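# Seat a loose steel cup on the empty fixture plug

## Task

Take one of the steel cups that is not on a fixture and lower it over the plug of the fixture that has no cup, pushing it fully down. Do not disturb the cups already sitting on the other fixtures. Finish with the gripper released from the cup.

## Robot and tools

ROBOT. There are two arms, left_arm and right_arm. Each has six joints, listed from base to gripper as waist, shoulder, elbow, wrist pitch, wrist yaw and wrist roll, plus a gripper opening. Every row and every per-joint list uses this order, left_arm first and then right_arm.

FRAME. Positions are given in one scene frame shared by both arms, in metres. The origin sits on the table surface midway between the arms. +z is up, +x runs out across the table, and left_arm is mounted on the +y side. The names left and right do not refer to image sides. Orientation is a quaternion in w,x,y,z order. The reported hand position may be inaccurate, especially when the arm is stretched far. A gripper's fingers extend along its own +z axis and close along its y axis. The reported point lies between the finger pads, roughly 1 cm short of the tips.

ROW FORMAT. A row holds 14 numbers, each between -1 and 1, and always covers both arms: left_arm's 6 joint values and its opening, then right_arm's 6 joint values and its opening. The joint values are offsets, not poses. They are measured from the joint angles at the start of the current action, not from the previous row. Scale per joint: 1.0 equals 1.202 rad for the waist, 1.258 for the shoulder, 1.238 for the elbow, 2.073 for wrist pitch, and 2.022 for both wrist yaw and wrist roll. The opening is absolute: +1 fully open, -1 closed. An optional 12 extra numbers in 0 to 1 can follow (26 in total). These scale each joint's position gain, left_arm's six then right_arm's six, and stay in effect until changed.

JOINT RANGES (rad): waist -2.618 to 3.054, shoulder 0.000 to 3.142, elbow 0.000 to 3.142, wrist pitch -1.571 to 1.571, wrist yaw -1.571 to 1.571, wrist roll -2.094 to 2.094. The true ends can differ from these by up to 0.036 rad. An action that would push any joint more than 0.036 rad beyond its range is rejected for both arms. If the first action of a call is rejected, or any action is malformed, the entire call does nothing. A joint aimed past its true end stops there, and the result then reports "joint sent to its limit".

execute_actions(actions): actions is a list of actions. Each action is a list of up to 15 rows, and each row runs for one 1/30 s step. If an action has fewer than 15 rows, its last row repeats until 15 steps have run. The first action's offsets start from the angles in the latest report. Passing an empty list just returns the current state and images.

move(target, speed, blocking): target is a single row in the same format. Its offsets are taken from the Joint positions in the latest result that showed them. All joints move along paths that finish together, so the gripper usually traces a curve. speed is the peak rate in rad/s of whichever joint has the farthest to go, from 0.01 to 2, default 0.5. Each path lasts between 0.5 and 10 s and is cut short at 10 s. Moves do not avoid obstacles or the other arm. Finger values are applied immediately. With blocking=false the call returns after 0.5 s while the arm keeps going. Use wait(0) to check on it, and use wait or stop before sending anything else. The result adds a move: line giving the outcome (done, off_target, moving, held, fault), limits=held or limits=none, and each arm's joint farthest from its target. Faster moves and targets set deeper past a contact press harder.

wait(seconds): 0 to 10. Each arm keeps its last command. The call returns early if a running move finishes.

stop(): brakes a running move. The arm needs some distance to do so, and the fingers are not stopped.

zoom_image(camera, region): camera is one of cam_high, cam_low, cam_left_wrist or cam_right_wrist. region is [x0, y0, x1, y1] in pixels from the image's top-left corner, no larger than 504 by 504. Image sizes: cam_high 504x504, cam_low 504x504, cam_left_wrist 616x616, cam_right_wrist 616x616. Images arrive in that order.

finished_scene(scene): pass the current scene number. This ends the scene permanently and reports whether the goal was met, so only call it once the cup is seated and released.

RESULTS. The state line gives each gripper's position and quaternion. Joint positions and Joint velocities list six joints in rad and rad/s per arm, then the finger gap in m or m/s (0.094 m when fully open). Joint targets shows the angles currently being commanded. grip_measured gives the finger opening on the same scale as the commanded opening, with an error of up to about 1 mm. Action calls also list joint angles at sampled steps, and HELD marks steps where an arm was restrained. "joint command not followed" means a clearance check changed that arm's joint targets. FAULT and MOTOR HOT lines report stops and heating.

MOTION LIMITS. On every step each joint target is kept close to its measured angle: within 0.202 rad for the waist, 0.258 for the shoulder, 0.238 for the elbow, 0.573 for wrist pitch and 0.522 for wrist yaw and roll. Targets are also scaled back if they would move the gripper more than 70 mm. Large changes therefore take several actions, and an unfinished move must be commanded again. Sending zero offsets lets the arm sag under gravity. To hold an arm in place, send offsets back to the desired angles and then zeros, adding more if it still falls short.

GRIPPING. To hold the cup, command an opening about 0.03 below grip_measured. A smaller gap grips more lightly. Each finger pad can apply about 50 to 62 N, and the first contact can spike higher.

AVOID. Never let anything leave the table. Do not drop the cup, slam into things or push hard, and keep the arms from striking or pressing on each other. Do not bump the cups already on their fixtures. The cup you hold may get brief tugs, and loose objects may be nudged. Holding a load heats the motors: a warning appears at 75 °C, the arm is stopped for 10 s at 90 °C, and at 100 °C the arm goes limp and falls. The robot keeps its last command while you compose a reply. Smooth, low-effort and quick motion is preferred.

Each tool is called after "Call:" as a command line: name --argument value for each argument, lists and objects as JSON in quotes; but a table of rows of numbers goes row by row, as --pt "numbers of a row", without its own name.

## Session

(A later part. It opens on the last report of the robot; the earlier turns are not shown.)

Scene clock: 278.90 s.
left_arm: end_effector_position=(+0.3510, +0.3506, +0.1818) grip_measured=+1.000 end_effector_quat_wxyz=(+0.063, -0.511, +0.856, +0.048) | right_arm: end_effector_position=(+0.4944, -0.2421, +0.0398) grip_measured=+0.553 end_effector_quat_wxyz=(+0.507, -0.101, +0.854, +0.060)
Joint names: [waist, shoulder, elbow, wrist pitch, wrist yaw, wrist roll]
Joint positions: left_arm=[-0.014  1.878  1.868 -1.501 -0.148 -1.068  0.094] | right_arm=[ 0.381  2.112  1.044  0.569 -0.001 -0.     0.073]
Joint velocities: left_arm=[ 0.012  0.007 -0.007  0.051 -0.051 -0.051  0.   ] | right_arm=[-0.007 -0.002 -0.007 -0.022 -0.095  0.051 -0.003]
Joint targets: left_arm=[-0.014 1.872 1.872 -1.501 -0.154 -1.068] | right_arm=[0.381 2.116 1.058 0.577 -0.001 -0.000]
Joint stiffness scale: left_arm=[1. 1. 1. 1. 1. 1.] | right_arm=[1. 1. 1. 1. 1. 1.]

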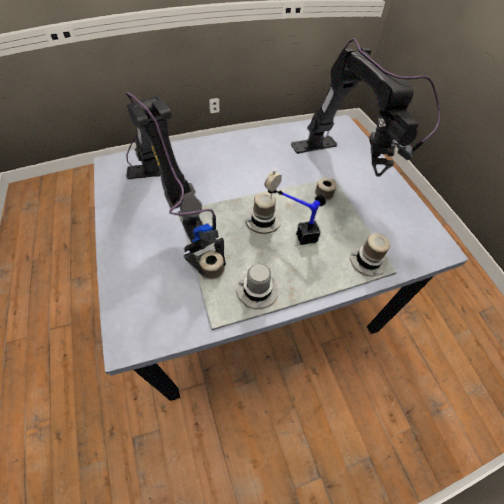

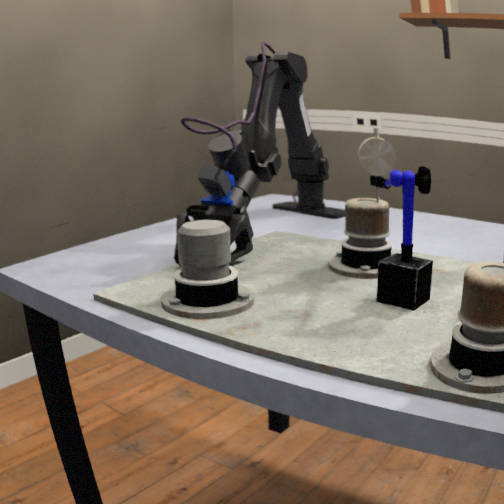

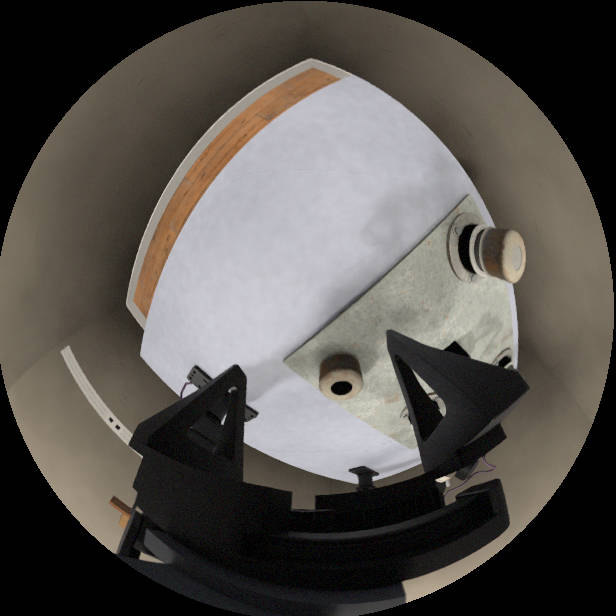

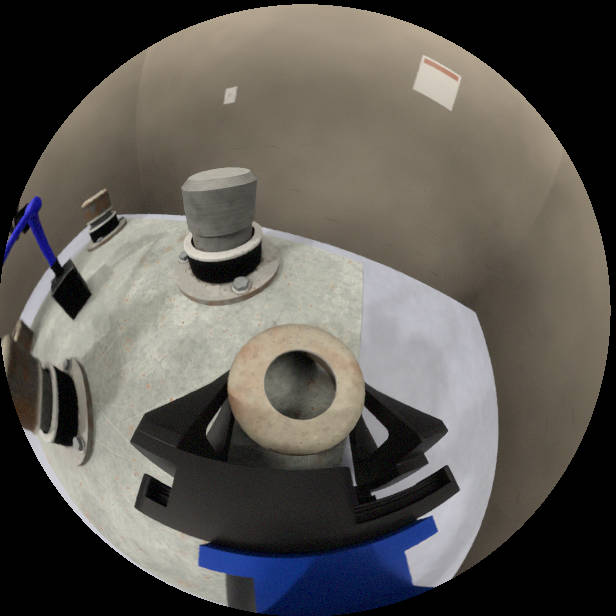

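Call:
execute_actions --actions '[[[0,-0.004,0.004,0,-0.003,0,1, 0,0.003,0.012,0.004,0,0,0.54],[0,-0.004,0.004,0,-0.003,0,1, 0,0.003,0.012,0.004,0,0,0.535],[0,-0.004,0.004,0,-0.003,0,1, 0,0.003,0.012,0.004,0,0,0.53],[0,-0.004,0.004,0,-0.003,0,1, 0,0.003,0.012,0.004,0,0,0.525],[0,-0.004,0.004,0,-0.003,0,1, 0,0.003,0.012,0.004,0,0,0.52],[0,-0.004,0.004,0,-0.003,0,1, 0,0.003,0.012,0.004,0,0,0.515],[0,-0.004,0.004,0,-0.003,0,1, 0,0.003,0.012,0.004,0,0,0.51],[0,-0.004,0.004,0,-0.003,0,1, 0,0.003,0.012,0.004,0,0,0.505],[0,-0.004,0.004,0,-0.003,0,1, 0,0.003,0.012,0.004,0,0,0.50],[0,-0.004,0.004,0,-0.003,0,1, 0,0.003,0.012,0.004,0,0,0.495],[0,-0.004,0.004,0,-0.003,0,1, 0,0.003,0.012,0.004,0,0,0.49]]]'

Scene clock: 284.47 s.
left_arm: end_effector_position=(+0.3510, +0.3506, +0.1818) grip_measured=+1.000 end_effector_quat_wxyz=(+0.063, -0.511, +0.856, +0.048) | right_arm: end_effector_position=(+0.4944, -0.2420, +0.0398) grip_measured=+0.497 end_effector_quat_wxyz=(+0.507, -0.102, +0.854, +0.061)
Joint names: [waist, shoulder, elbow, wrist pitch, wrist yaw, wrist roll]
Joint positions: left_arm=[-0.014  1.878  1.868 -1.501 -0.148 -1.068  0.094] | right_arm=[ 0.381  2.112  1.044  0.569 -0.002 -0.     0.07 ]
Joint velocities: left_arm=[-0.002 -0.012 -0.007 -0.037  0.007 -0.007  0.   ] | right_arm=[-0.007  0.002 -0.012  0.051  0.037 -0.007 -0.001]
Joint targets: left_arm=[-0.014 1.872 1.872 -1.501 -0.154 -1.068] | right_arm=[0.381 2.116 1.058 0.577 -0.001 -0.000]
Joint stiffness scale: left_arm=[1. 1. 1. 1. 1. 1.] | right_arm=[1. 1. 1. 1. 1. 1.]
Step readings (joint positions):
0: left_arm=[-0.014 1.878 1.868 -1.501 -0.148 -1.068] | right_arm=[0.381 2.112 1.044 0.569 -0.001 -0.000]
1: left_arm=[-0.014 1.878 1.868 -1.501 -0.148 -1.068] | right_arm=[0.381 2.112 1.044 0.569 -0.001 -0.000]
2: left_arm=[-0.014 1.878 1.868 -1.501 -0.148 -1.068] | right_arm=[0.381 2.112 1.044 0.569 -0.001 -0.000]
4: left_arm=[-0.014 1.878 1.868 -1.501 -0.148 -1.068] | right_arm=[0.381 2.112 1.044 0.569 -0.001 -0.000]
8: left_arm=[-0.014 1.878 1.868 -1.501 -0.148 -1.068] | right_arm=[0.381 2.112 1.044 0.569 -0.002 -0.000]
15: Joint positions above

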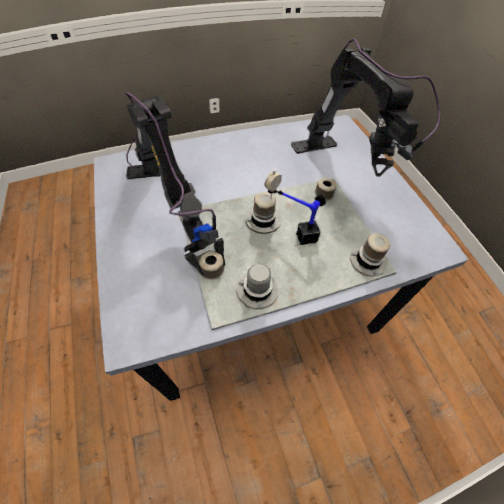

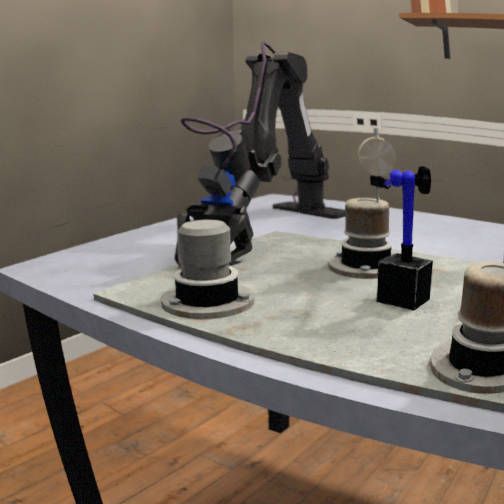

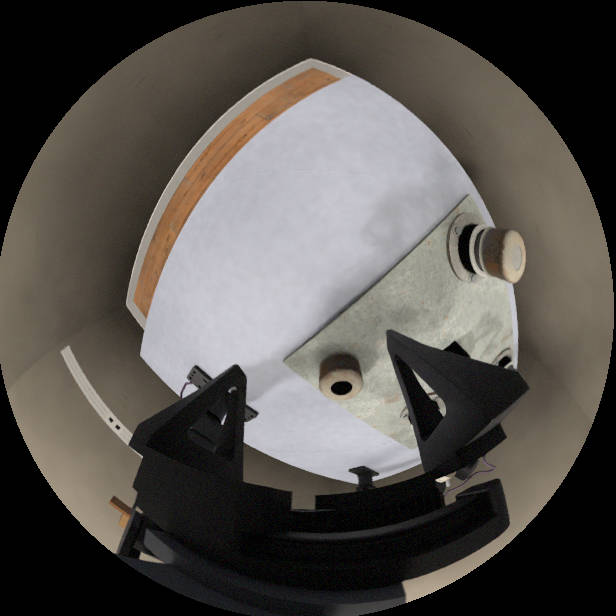

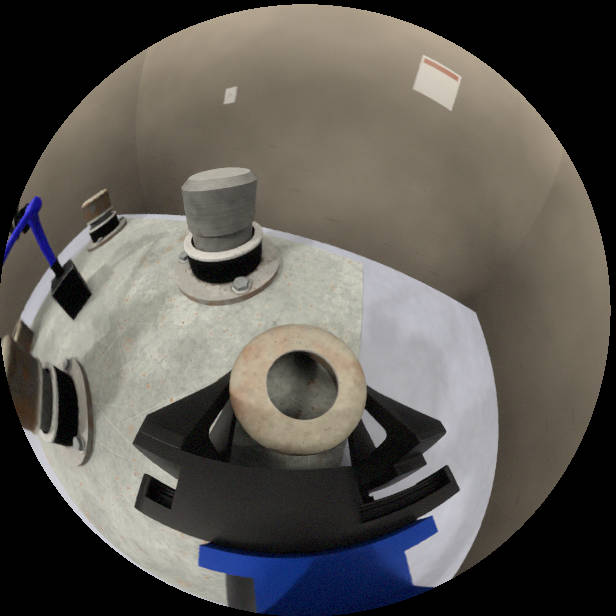

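Call:
execute_actions --actions '[[[0,-0.004,0.004,0,-0.003,0,1, 0,0.002,0.013,0.004,0,0,0.48],[0,-0.004,0.004,0,-0.003,0,1, 0,0.001,0.014,0.004,0,0,0.47],[0,-0.004,0.004,0,-0.003,0,1, 0,0,0.015,0.004,0,0,0.46],[0,-0.004,0.004,0,-0.003,0,1, 0,-0.002,0.016,0.004,0,0,0.455],[0,-0.004,0.004,0,-0.003,0,1, 0,-0.004,0.017,0.004,0,0,0.455],[0,-0.004,0.004,0,-0.003,0,1, 0,-0.006,0.018,0.004,0,0,0.455],[0,-0.004,0.004,0,-0.003,0,1, 0,-0.008,0.0195,0.0035,0,0,0.455],[0,-0.004,0.004,0,-0.003,0,1, 0,-0.012,0.021,0.002,0,0,0.455],[0,-0.004,0.004,0,-0.003,0,1, 0,-0.017,0.023,-0.001,0,0,0.455],[0,-0.004,0.004,0,-0.003,0,1, 0,-0.023,0.025,-0.005,0,0,0.455],[0,-0.004,0.004,0,-0.003,0,1, 0,-0.029,0.027,-0.010,0,0,0.455],[0,-0.004,0.004,0,-0.003,0,1, 0,-0.035,0.029,-0.015,0,0,0.455],[0,-0.004,0.004,0,-0.003,0,1, 0,-0.040,0.031,-0.019,0,0,0.455],[0,-0.004,0.004,0,-0.003,0,1, 0,-0.044,0.032,-0.022,0,0,0.455],[0,-0.004,0.004,0,-0.003,0,1, 0,-0.046,0.033,-0.024,0,0,0.455]]]'

Call:
wait --seconds 0.2

Scene clock: 318.97 s.
left_arm: end_effector_position=(+0.3510, +0.3506, +0.1818) grip_measured=+1.000 end_effector_quat_wxyz=(+0.063, -0.511, +0.856, +0.048) | right_arm: end_effector_position=(+0.4935, -0.2422, +0.0405) grip_measured=+0.475 end_effector_quat_wxyz=(+0.500, -0.102, +0.858, +0.060)
Joint names: [waist, shoulder, elbow, wrist pitch, wrist yaw, wrist roll]
Joint positions: left_arm=[-0.014  1.878  1.868 -1.501 -0.148 -1.068  0.094] | right_arm=[ 0.381  2.103  1.05   0.538 -0.002 -0.     0.069]
Joint velocities: left_arm=[ 0.012 -0.002 -0.007 -0.095 -0.051  0.022  0.   ] | right_arm=[ 0.007 -0.115  0.027 -0.242 -0.051  0.007 -0.   ]
Joint targets: left_arm=[-0.014 1.872 1.872 -1.501 -0.154 -1.068] | right_arm=[0.381 2.055 1.084 0.519 -0.002 -0.000]
Joint stiffness scale: left_arm=[1. 1. 1. 1. 1. 1.] | right_arm=[1. 1. 1. 1. 1. 1.]
Step readings (joint positions):
0: left_arm=[-0.014 1.878 1.868 -1.501 -0.148 -1.068] | right_arm=[0.381 2.112 1.044 0.569 -0.002 -0.000]
1: left_arm=[-0.014 1.878 1.868 -1.501 -0.148 -1.068] | right_arm=[0.381 2.112 1.044 0.569 -0.002 -0.000]
2: left_arm=[-0.014 1.878 1.868 -1.501 -0.148 -1.068] | right_arm=[0.381 2.112 1.044 0.569 -0.002 -0.000]
4: left_arm=[-0.014 1.878 1.868 -1.501 -0.148 -1.068] | right_arm=[0.381 2.112 1.044 0.569 -0.002 -0.000]
8: left_arm=[-0.014 1.878 1.868 -1.501 -0.148 -1.068] | right_arm=[0.381 2.112 1.044 0.569 -0.002 -0.000]
15: Joint positions above

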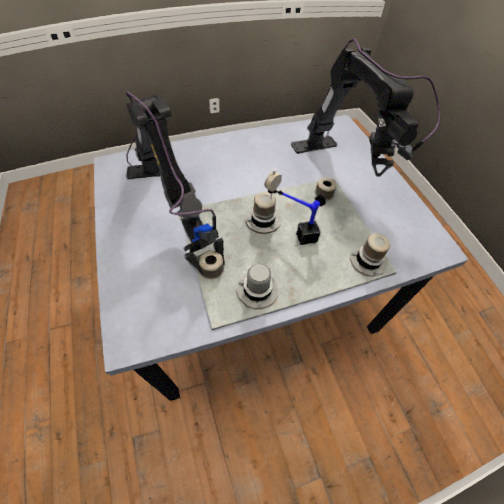

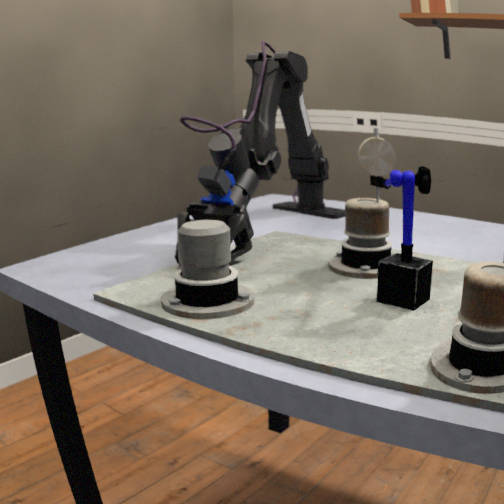

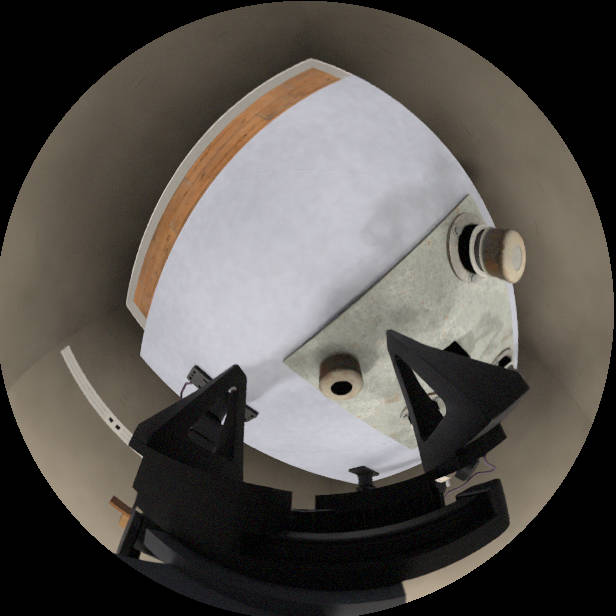

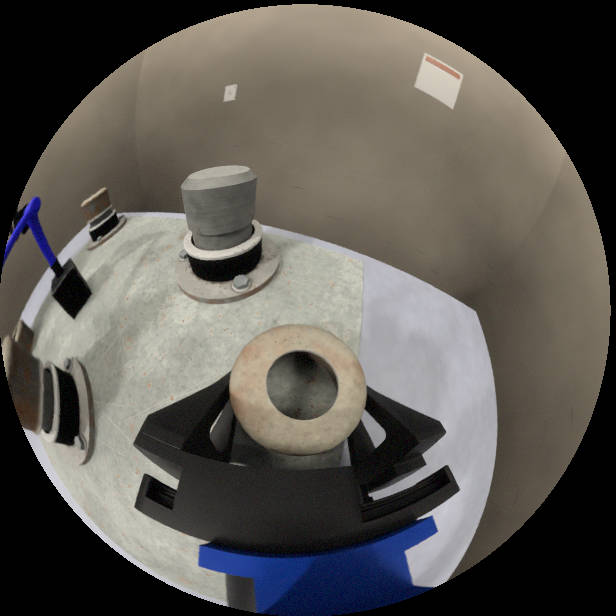

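Scene clock: 319.17 s.
left_arm: end_effector_position=(+0.3510, +0.3506, +0.1818) grip_measured=+1.000 end_effector_quat_wxyz=(+0.063, -0.511, +0.856, +0.048) | right_arm: end_effector_position=(+0.4921, -0.2426, +0.0407) grip_measured=+0.475 end_effector_quat_wxyz=(+0.495, -0.102, +0.861, +0.059)
Joint names: [waist, shoulder, elbow, wrist pitch, wrist yaw, wrist roll]
Joint positions: left_arm=[-0.014  1.878  1.868 -1.501 -0.148 -1.068  0.094] | right_arm=[ 0.381  2.095  1.053  0.514 -0.002 -0.     0.069]
Joint velocities: left_arm=[ 0.002  0.002 -0.002  0.007  0.007  0.051  0.   ] | right_arm=[-0.002 -0.002 -0.002  0.051  0.007  0.037 -0.001]
Joint targets: left_arm=[-0.014 1.872 1.872 -1.501 -0.154 -1.068] | right_arm=[0.381 2.055 1.084 0.519 -0.002 -0.000]
Joint stiffness scale: left_arm=[1. 1. 1. 1. 1. 1.] | right_arm=[1. 1. 1. 1. 1. 1.]
wait: 0.20 s; no rest

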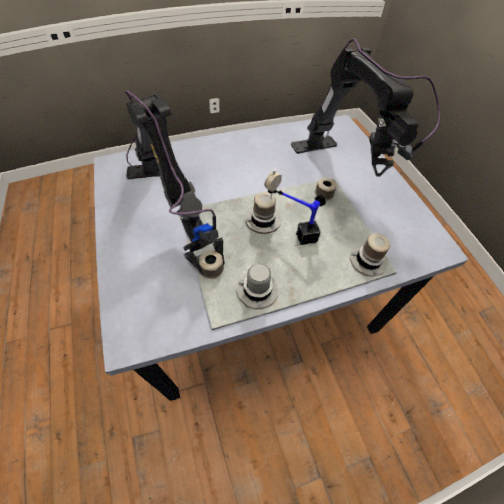

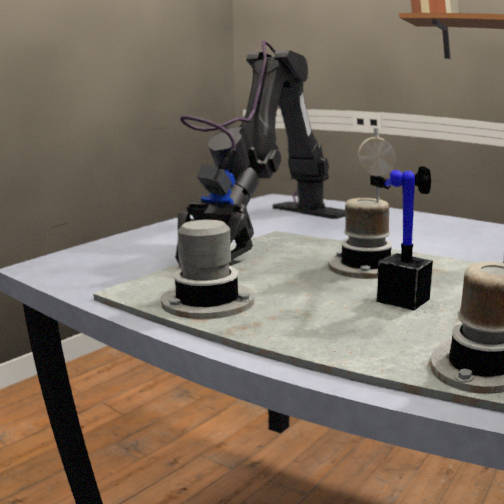

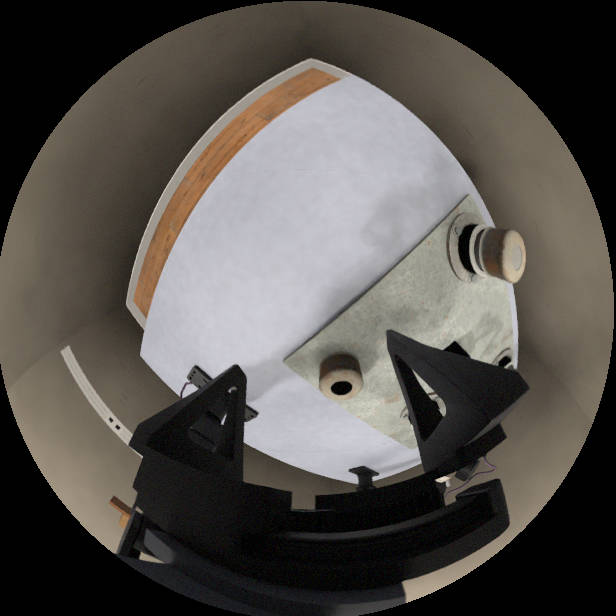

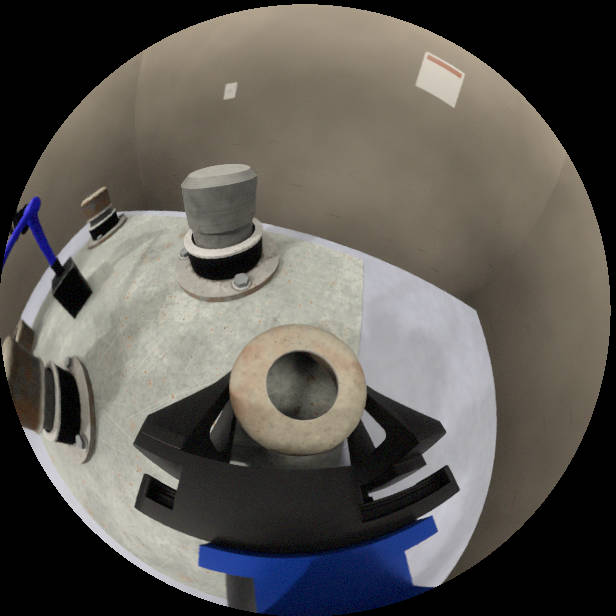

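Call:
execute_actions --actions '[[[0,-0.004,0.004,0,-0.003,0,1, 0,-0.0329,0.0254,0.0024,0,0,0.445],[0,-0.004,0.004,0,-0.003,0,1, 0,-0.0358,0.0264,0.0024,0,0,0.44],[0,-0.004,0.004,0,-0.003,0,1, 0,-0.0404,0.028,0.0024,0,0,0.44],[0,-0.004,0.004,0,-0.003,0,1, 0,-0.0463,0.0301,0.0024,0,0,0.44],[0,-0.004,0.004,0,-0.003,0,1, 0,-0.0532,0.0325,-0.0014,0,0,0.44],[0,-0.004,0.004,0,-0.003,0,1, 0,-0.0609,0.0352,-0.0075,0,0,0.44],[0,-0.004,0.004,0,-0.003,0,1, 0,-0.069,0.0381,-0.0141,0,0,0.44],[0,-0.004,0.004,0,-0.003,0,1, 0,-0.0773,0.041,-0.0207,0,0,0.44],[0,-0.004,0.004,0,-0.003,0,1, 0,-0.0854,0.0439,-0.0273,0,0,0.44],[0,-0.004,0.004,0,-0.003,0,1, 0,-0.0931,0.0466,-0.0334,0,0,0.44],[0,-0.004,0.004,0,-0.003,0,1, 0,-0.1,0.049,-0.039,0,0,0.44],[0,-0.004,0.004,0,-0.003,0,1, 0,-0.1059,0.0511,-0.0438,0,0,0.44],[0,-0.004,0.004,0,-0.003,0,1, 0,-0.1105,0.0527,-0.0475,0,0,0.44],[0,-0.004,0.004,0,-0.003,0,1, 0,-0.1134,0.0537,-0.0499,0,0,0.44],[0,-0.004,0.004,0,-0.003,0,1, 0,-0.1145,0.0541,-0.0507,0,0,0.44]]]'

Call:
wait --seconds 0.3

Scene clock: 351.73 s.
left_arm: end_effector_position=(+0.3510, +0.3506, +0.1818) grip_measured=+1.000 end_effector_quat_wxyz=(+0.063, -0.511, +0.856, +0.048) | right_arm: end_effector_position=(+0.4926, -0.2424, +0.0782) grip_measured=+0.475 end_effector_quat_wxyz=(+0.500, -0.102, +0.858, +0.060)
Joint names: [waist, shoulder, elbow, wrist pitch, wrist yaw, wrist roll]
Joint positions: left_arm=[-0.014  1.878  1.868 -1.501 -0.148 -1.068  0.094] | right_arm=[ 0.381  2.     1.082  0.403 -0.002 -0.     0.069]
Joint velocities: left_arm=[-0.012 -0.002  0.002 -0.007 -0.037 -0.051  0.   ] | right_arm=[ 0.007 -0.193  0.1   -0.125 -0.066  0.007  0.   ]
Joint targets: left_arm=[-0.014 1.872 1.872 -1.501 -0.154 -1.068] | right_arm=[0.381 1.951 1.120 0.410 -0.002 -0.000]
Joint stiffness scale: left_arm=[1. 1. 1. 1. 1. 1.] | right_arm=[1. 1. 1. 1. 1. 1.]
Step readings (joint positions):
0: left_arm=[-0.014 1.878 1.868 -1.501 -0.148 -1.068] | right_arm=[0.381 2.095 1.054 0.513 -0.002 -0.000]
1: left_arm=[-0.014 1.878 1.868 -1.501 -0.148 -1.068] | right_arm=[0.381 2.095 1.054 0.513 -0.002 -0.000]
2: left_arm=[-0.014 1.878 1.868 -1.501 -0.148 -1.068] | right_arm=[0.381 2.095 1.054 0.513 -0.002 -0.000]
4: left_arm=[-0.014 1.878 1.868 -1.501 -0.148 -1.068] | right_arm=[0.381 2.093 1.054 0.511 -0.002 -0.000]
8: left_arm=[-0.014 1.878 1.868 -1.501 -0.148 -1.068] | right_arm=[0.381 2.068 1.055 0.471 -0.002 -0.000]
15: Joint positions above

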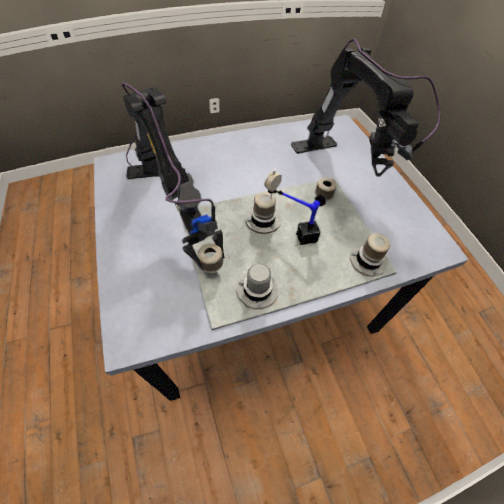

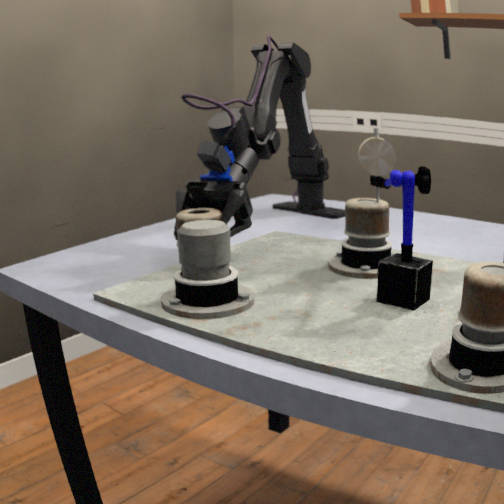

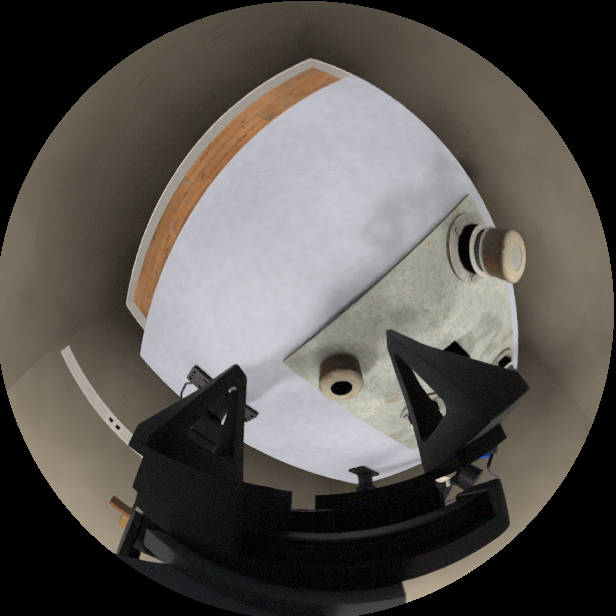

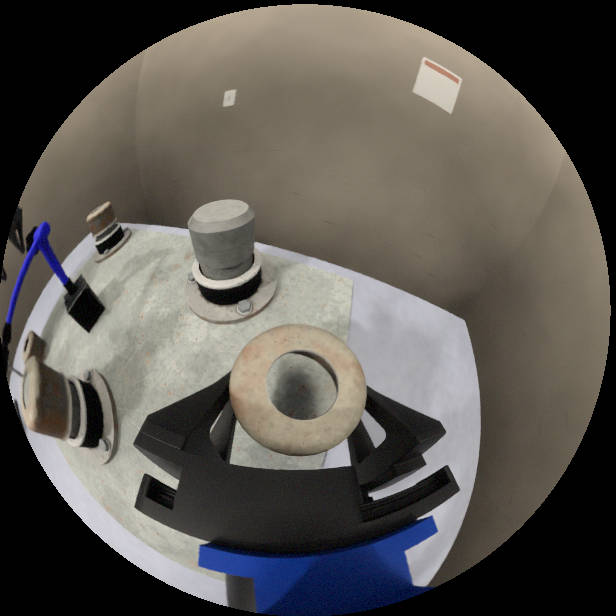

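Scene clock: 352.03 s.
left_arm: end_effector_position=(+0.3510, +0.3506, +0.1818) grip_measured=+1.000 end_effector_quat_wxyz=(+0.063, -0.511, +0.856, +0.048) | right_arm: end_effector_position=(+0.4923, -0.2425, +0.0831) grip_measured=+0.475 end_effector_quat_wxyz=(+0.499, -0.102, +0.858, +0.060)
Joint names: [waist, shoulder, elbow, wrist pitch, wrist yaw, wrist roll]
Joint positions: left_arm=[-0.014  1.878  1.868 -1.501 -0.148 -1.068  0.094] | right_arm=[ 0.381  1.987  1.09   0.381 -0.002 -0.     0.069]
Joint velocities: left_arm=[-0.017 -0.022  0.007  0.007 -0.007  0.051  0.   ] | right_arm=[-0.002 -0.012 -0.022 -0.095  0.037 -0.066  0.   ]
Joint targets: left_arm=[-0.014 1.872 1.872 -1.501 -0.154 -1.068] | right_arm=[0.381 1.951 1.120 0.410 -0.002 -0.000]
Joint stiffness scale: left_arm=[1. 1. 1. 1. 1. 1.] | right_arm=[1. 1. 1. 1. 1. 1.]
wait: 0.30 s; no rest

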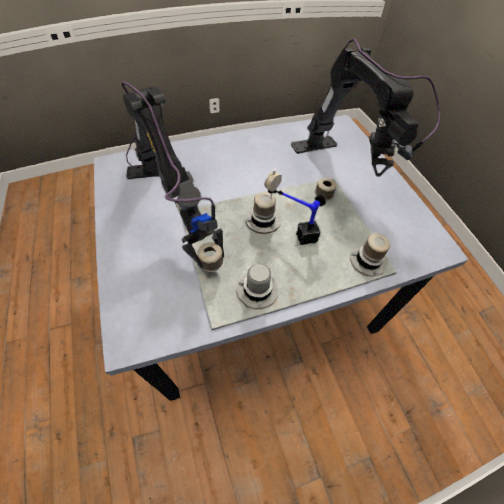

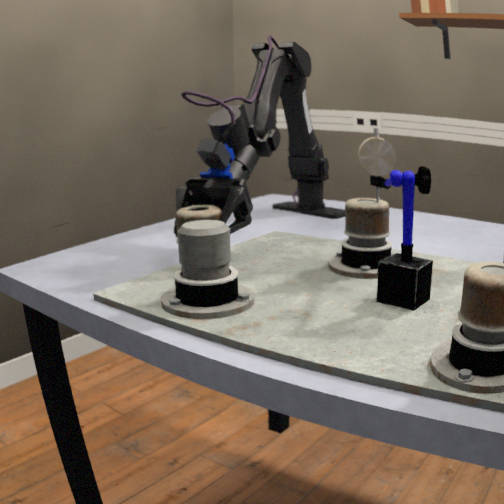

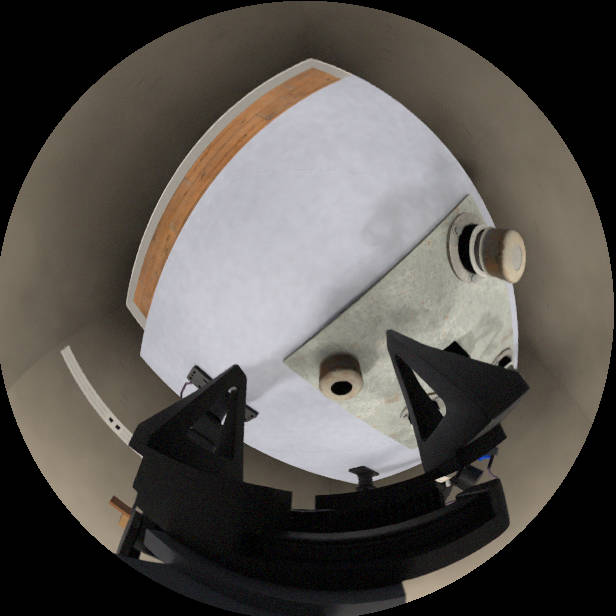

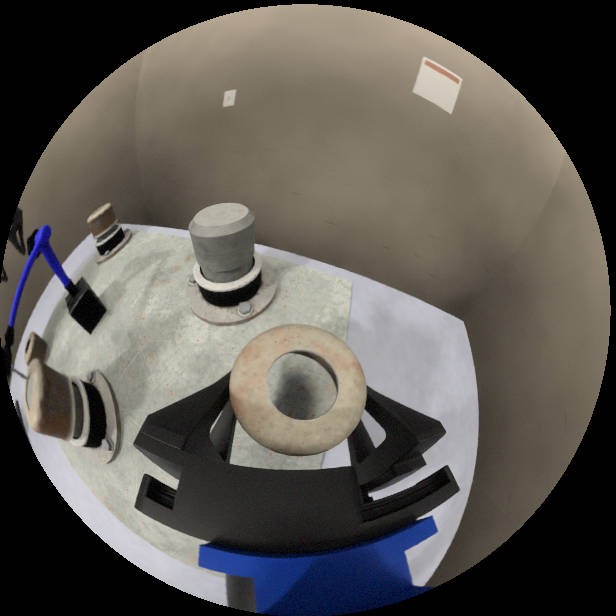

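Call:
move --target '[0,-0.004,0.004,0,-0.003,0,1, 0.0308,-0.0541,0.357,-0.191,0,0,0.44]' --speed 0.5

Scene clock: 363.27 s.
left_arm: end_effector_position=(+0.3510, +0.3506, +0.1818) grip_measured=+1.000 end_effector_quat_wxyz=(+0.063, -0.511, +0.856, +0.048) | right_arm: end_effector_position=(+0.5270, -0.2166, +0.1877) grip_measured=+0.475 end_effector_quat_wxyz=(+0.502, -0.114, +0.855, +0.068)
Joint names: [waist, shoulder, elbow, wrist pitch, wrist yaw, wrist roll]
Joint positions: left_arm=[-0.014  1.878  1.868 -1.501 -0.148 -1.068  0.094] | right_arm=[ 0.411  1.956  1.499 -0.052 -0.002 -0.     0.069]
Joint velocities: left_arm=[-0.012 -0.007  0.002  0.007 -0.022 -0.051  0.   ] | right_arm=[-0.012 -0.007 -0.002  0.007  0.066 -0.051 -0.   ]
Joint targets: left_arm=[-0.014 1.872 1.872 -1.501 -0.154 -1.068] | right_arm=[0.418 1.919 1.532 -0.015 -0.002 -0.000]
Joint stiffness scale: left_arm=[1. 1. 1. 1. 1. 1.] | right_arm=[1. 1. 1. 1. 1. 1.]
move: off_target (right_arm); limits=none; left_arm: farthest joint: the wrist yaw, 0.006 radians from its target (0.006 radians at the start); right_arm: farthest joint: the shoulder, 0.037 radians from its target (0.068 radians at the start)

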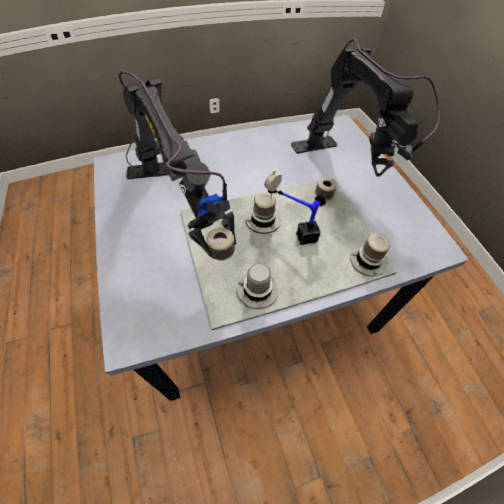

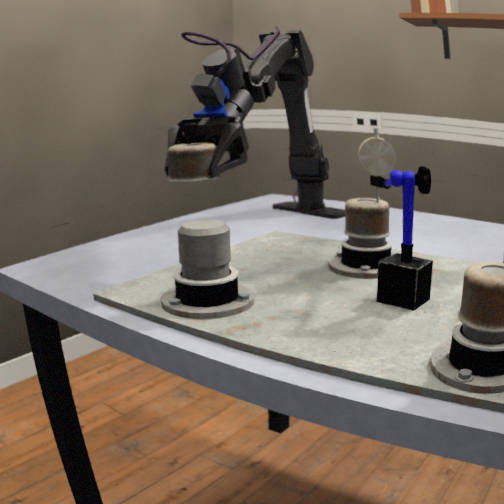

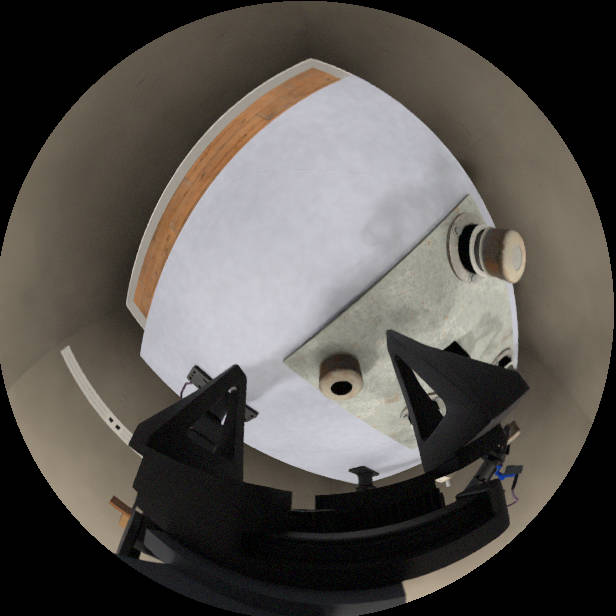

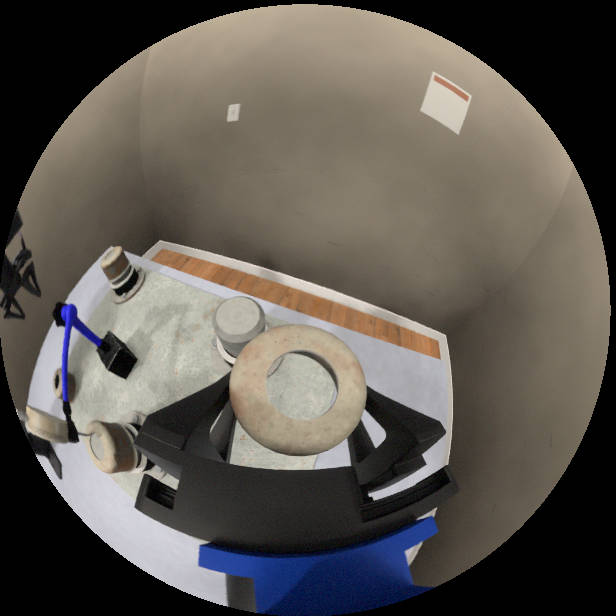

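Call:
zoom_image --camera "cam_low" --region '[130, 110, 290, 330]'

Region (130, 110, 290, 330) of cam_low's 504x504 image, scaled by 2.291, with more detail than that image has; it fills the left 367 columns of this view, and the rest is white.

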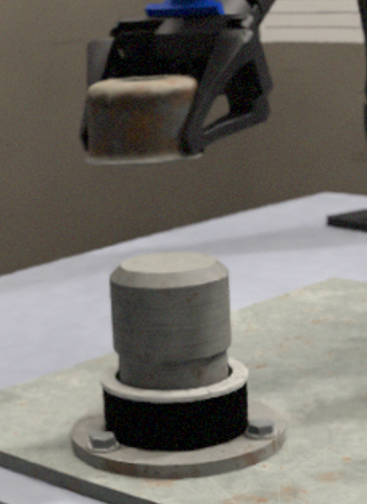

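Call:
move --target '[0,-0.004,0.004,0,-0.003,0,1, 0.0782,0.3824,0.6026,-0.0835,0,0,0.44]' --speed 0.6

Scene clock: 387.17 s.
left_arm: end_effector_position=(+0.3510, +0.3506, +0.1818) grip_measured=+1.000 end_effector_quat_wxyz=(+0.063, -0.511, +0.856, +0.048) | right_arm: end_effector_position=(+0.6145, -0.1291, +0.1637) grip_measured=+0.475 end_effector_quat_wxyz=(+0.498, -0.152, +0.849, +0.090)
Joint names: [waist, shoulder, elbow, wrist pitch, wrist yaw, wrist roll]
Joint positions: left_arm=[-0.014  1.878  1.868 -1.501 -0.148 -1.068  0.094] | right_arm=[ 0.5    2.451  2.203 -0.261 -0.002 -0.     0.069]
Joint velocities: left_arm=[-0.002 -0.007 -0.012 -0.051 -0.037 -0.037  0.   ] | right_arm=[-0.007 -0.007  0.007 -0.066 -0.022  0.007 -0.   ]
Joint targets: left_arm=[-0.014 1.872 1.872 -1.501 -0.154 -1.068] | right_arm=[0.504 2.437 2.245 -0.225 -0.002 -0.000]
Joint stiffness scale: left_arm=[1. 1. 1. 1. 1. 1.] | right_arm=[1. 1. 1. 1. 1. 1.]
move: off_target (right_arm); limits=none; left_arm: farthest joint: the wrist yaw, 0.006 radians from its target (0.006 radians at the start); right_arm: farthest joint: the elbow, 0.042 radians from its target (0.746 radians at the start)

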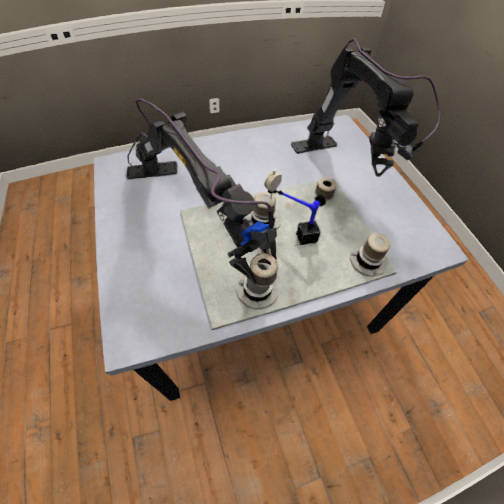

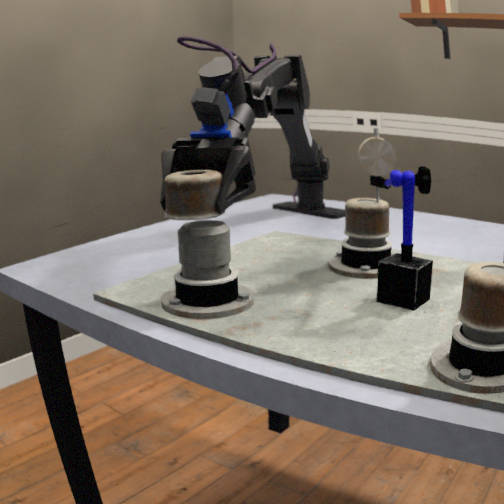

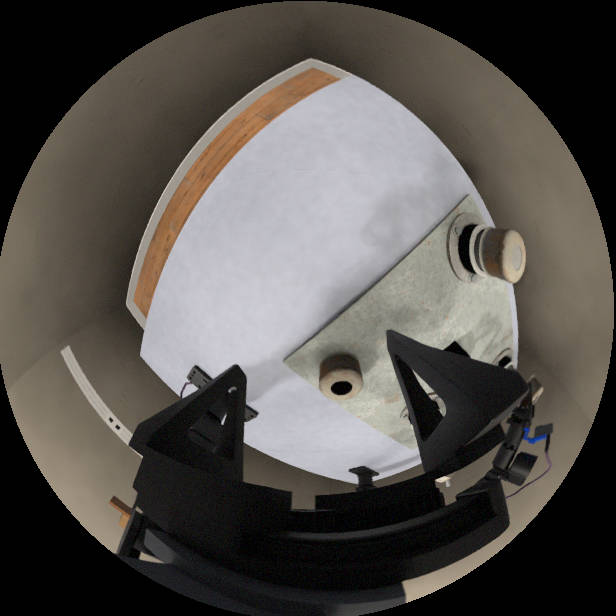

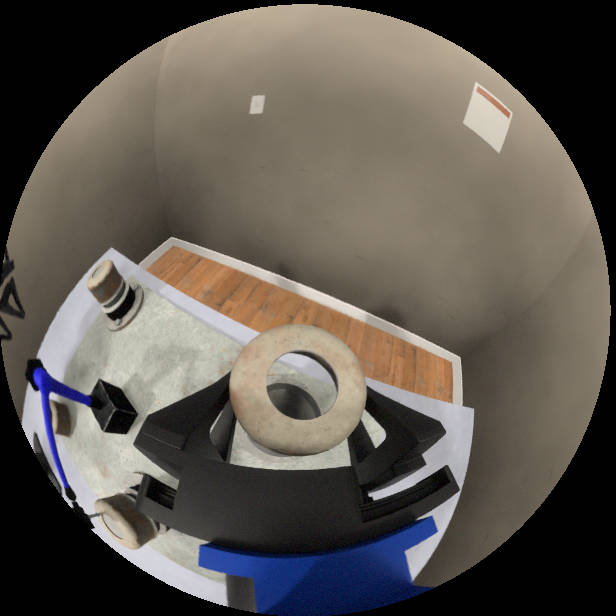

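Call:
zoom_image --camera "cam_low" --region '[140, 140, 280, 280]'

Call:
zoom_image --camera "cam_high" --region '[215, 220, 315, 320]'

Call:
zoom_image --camera "cam_right_wrist" --region '[215, 310, 385, 480]'

Region (140, 140, 280, 280) of cam_low's 504x504 image, scaled by 3.600, with more detail than that image has.

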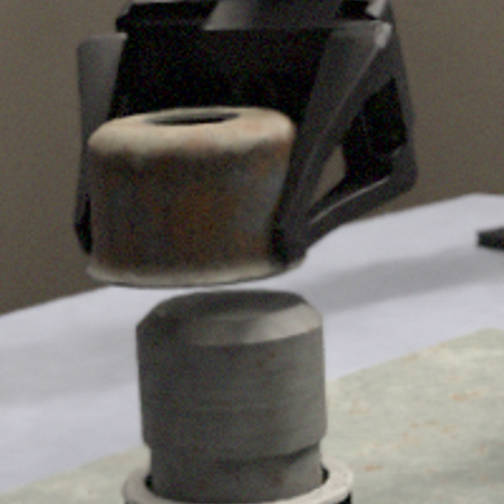

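Region (215, 220, 315, 320) of cam_high's 504x504 image, scaled by 5.040, with more detail than that image has.

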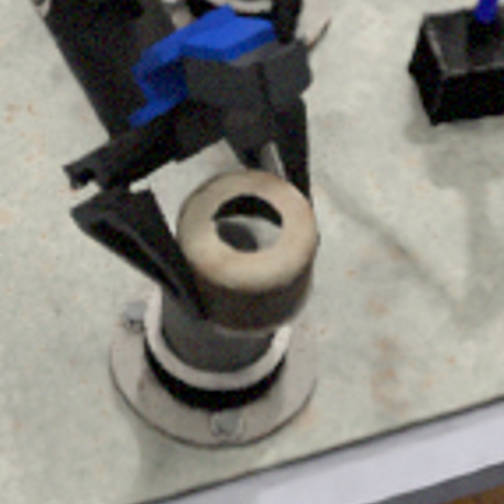

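Region (215, 310, 385, 480) of cam_right_wrist's 616x616 image, scaled by 2.965, with more detail than that image has.

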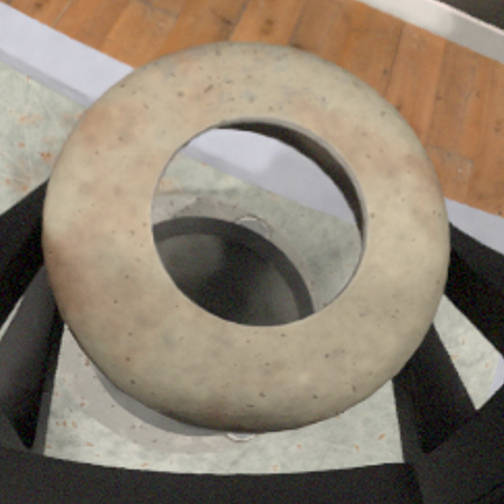

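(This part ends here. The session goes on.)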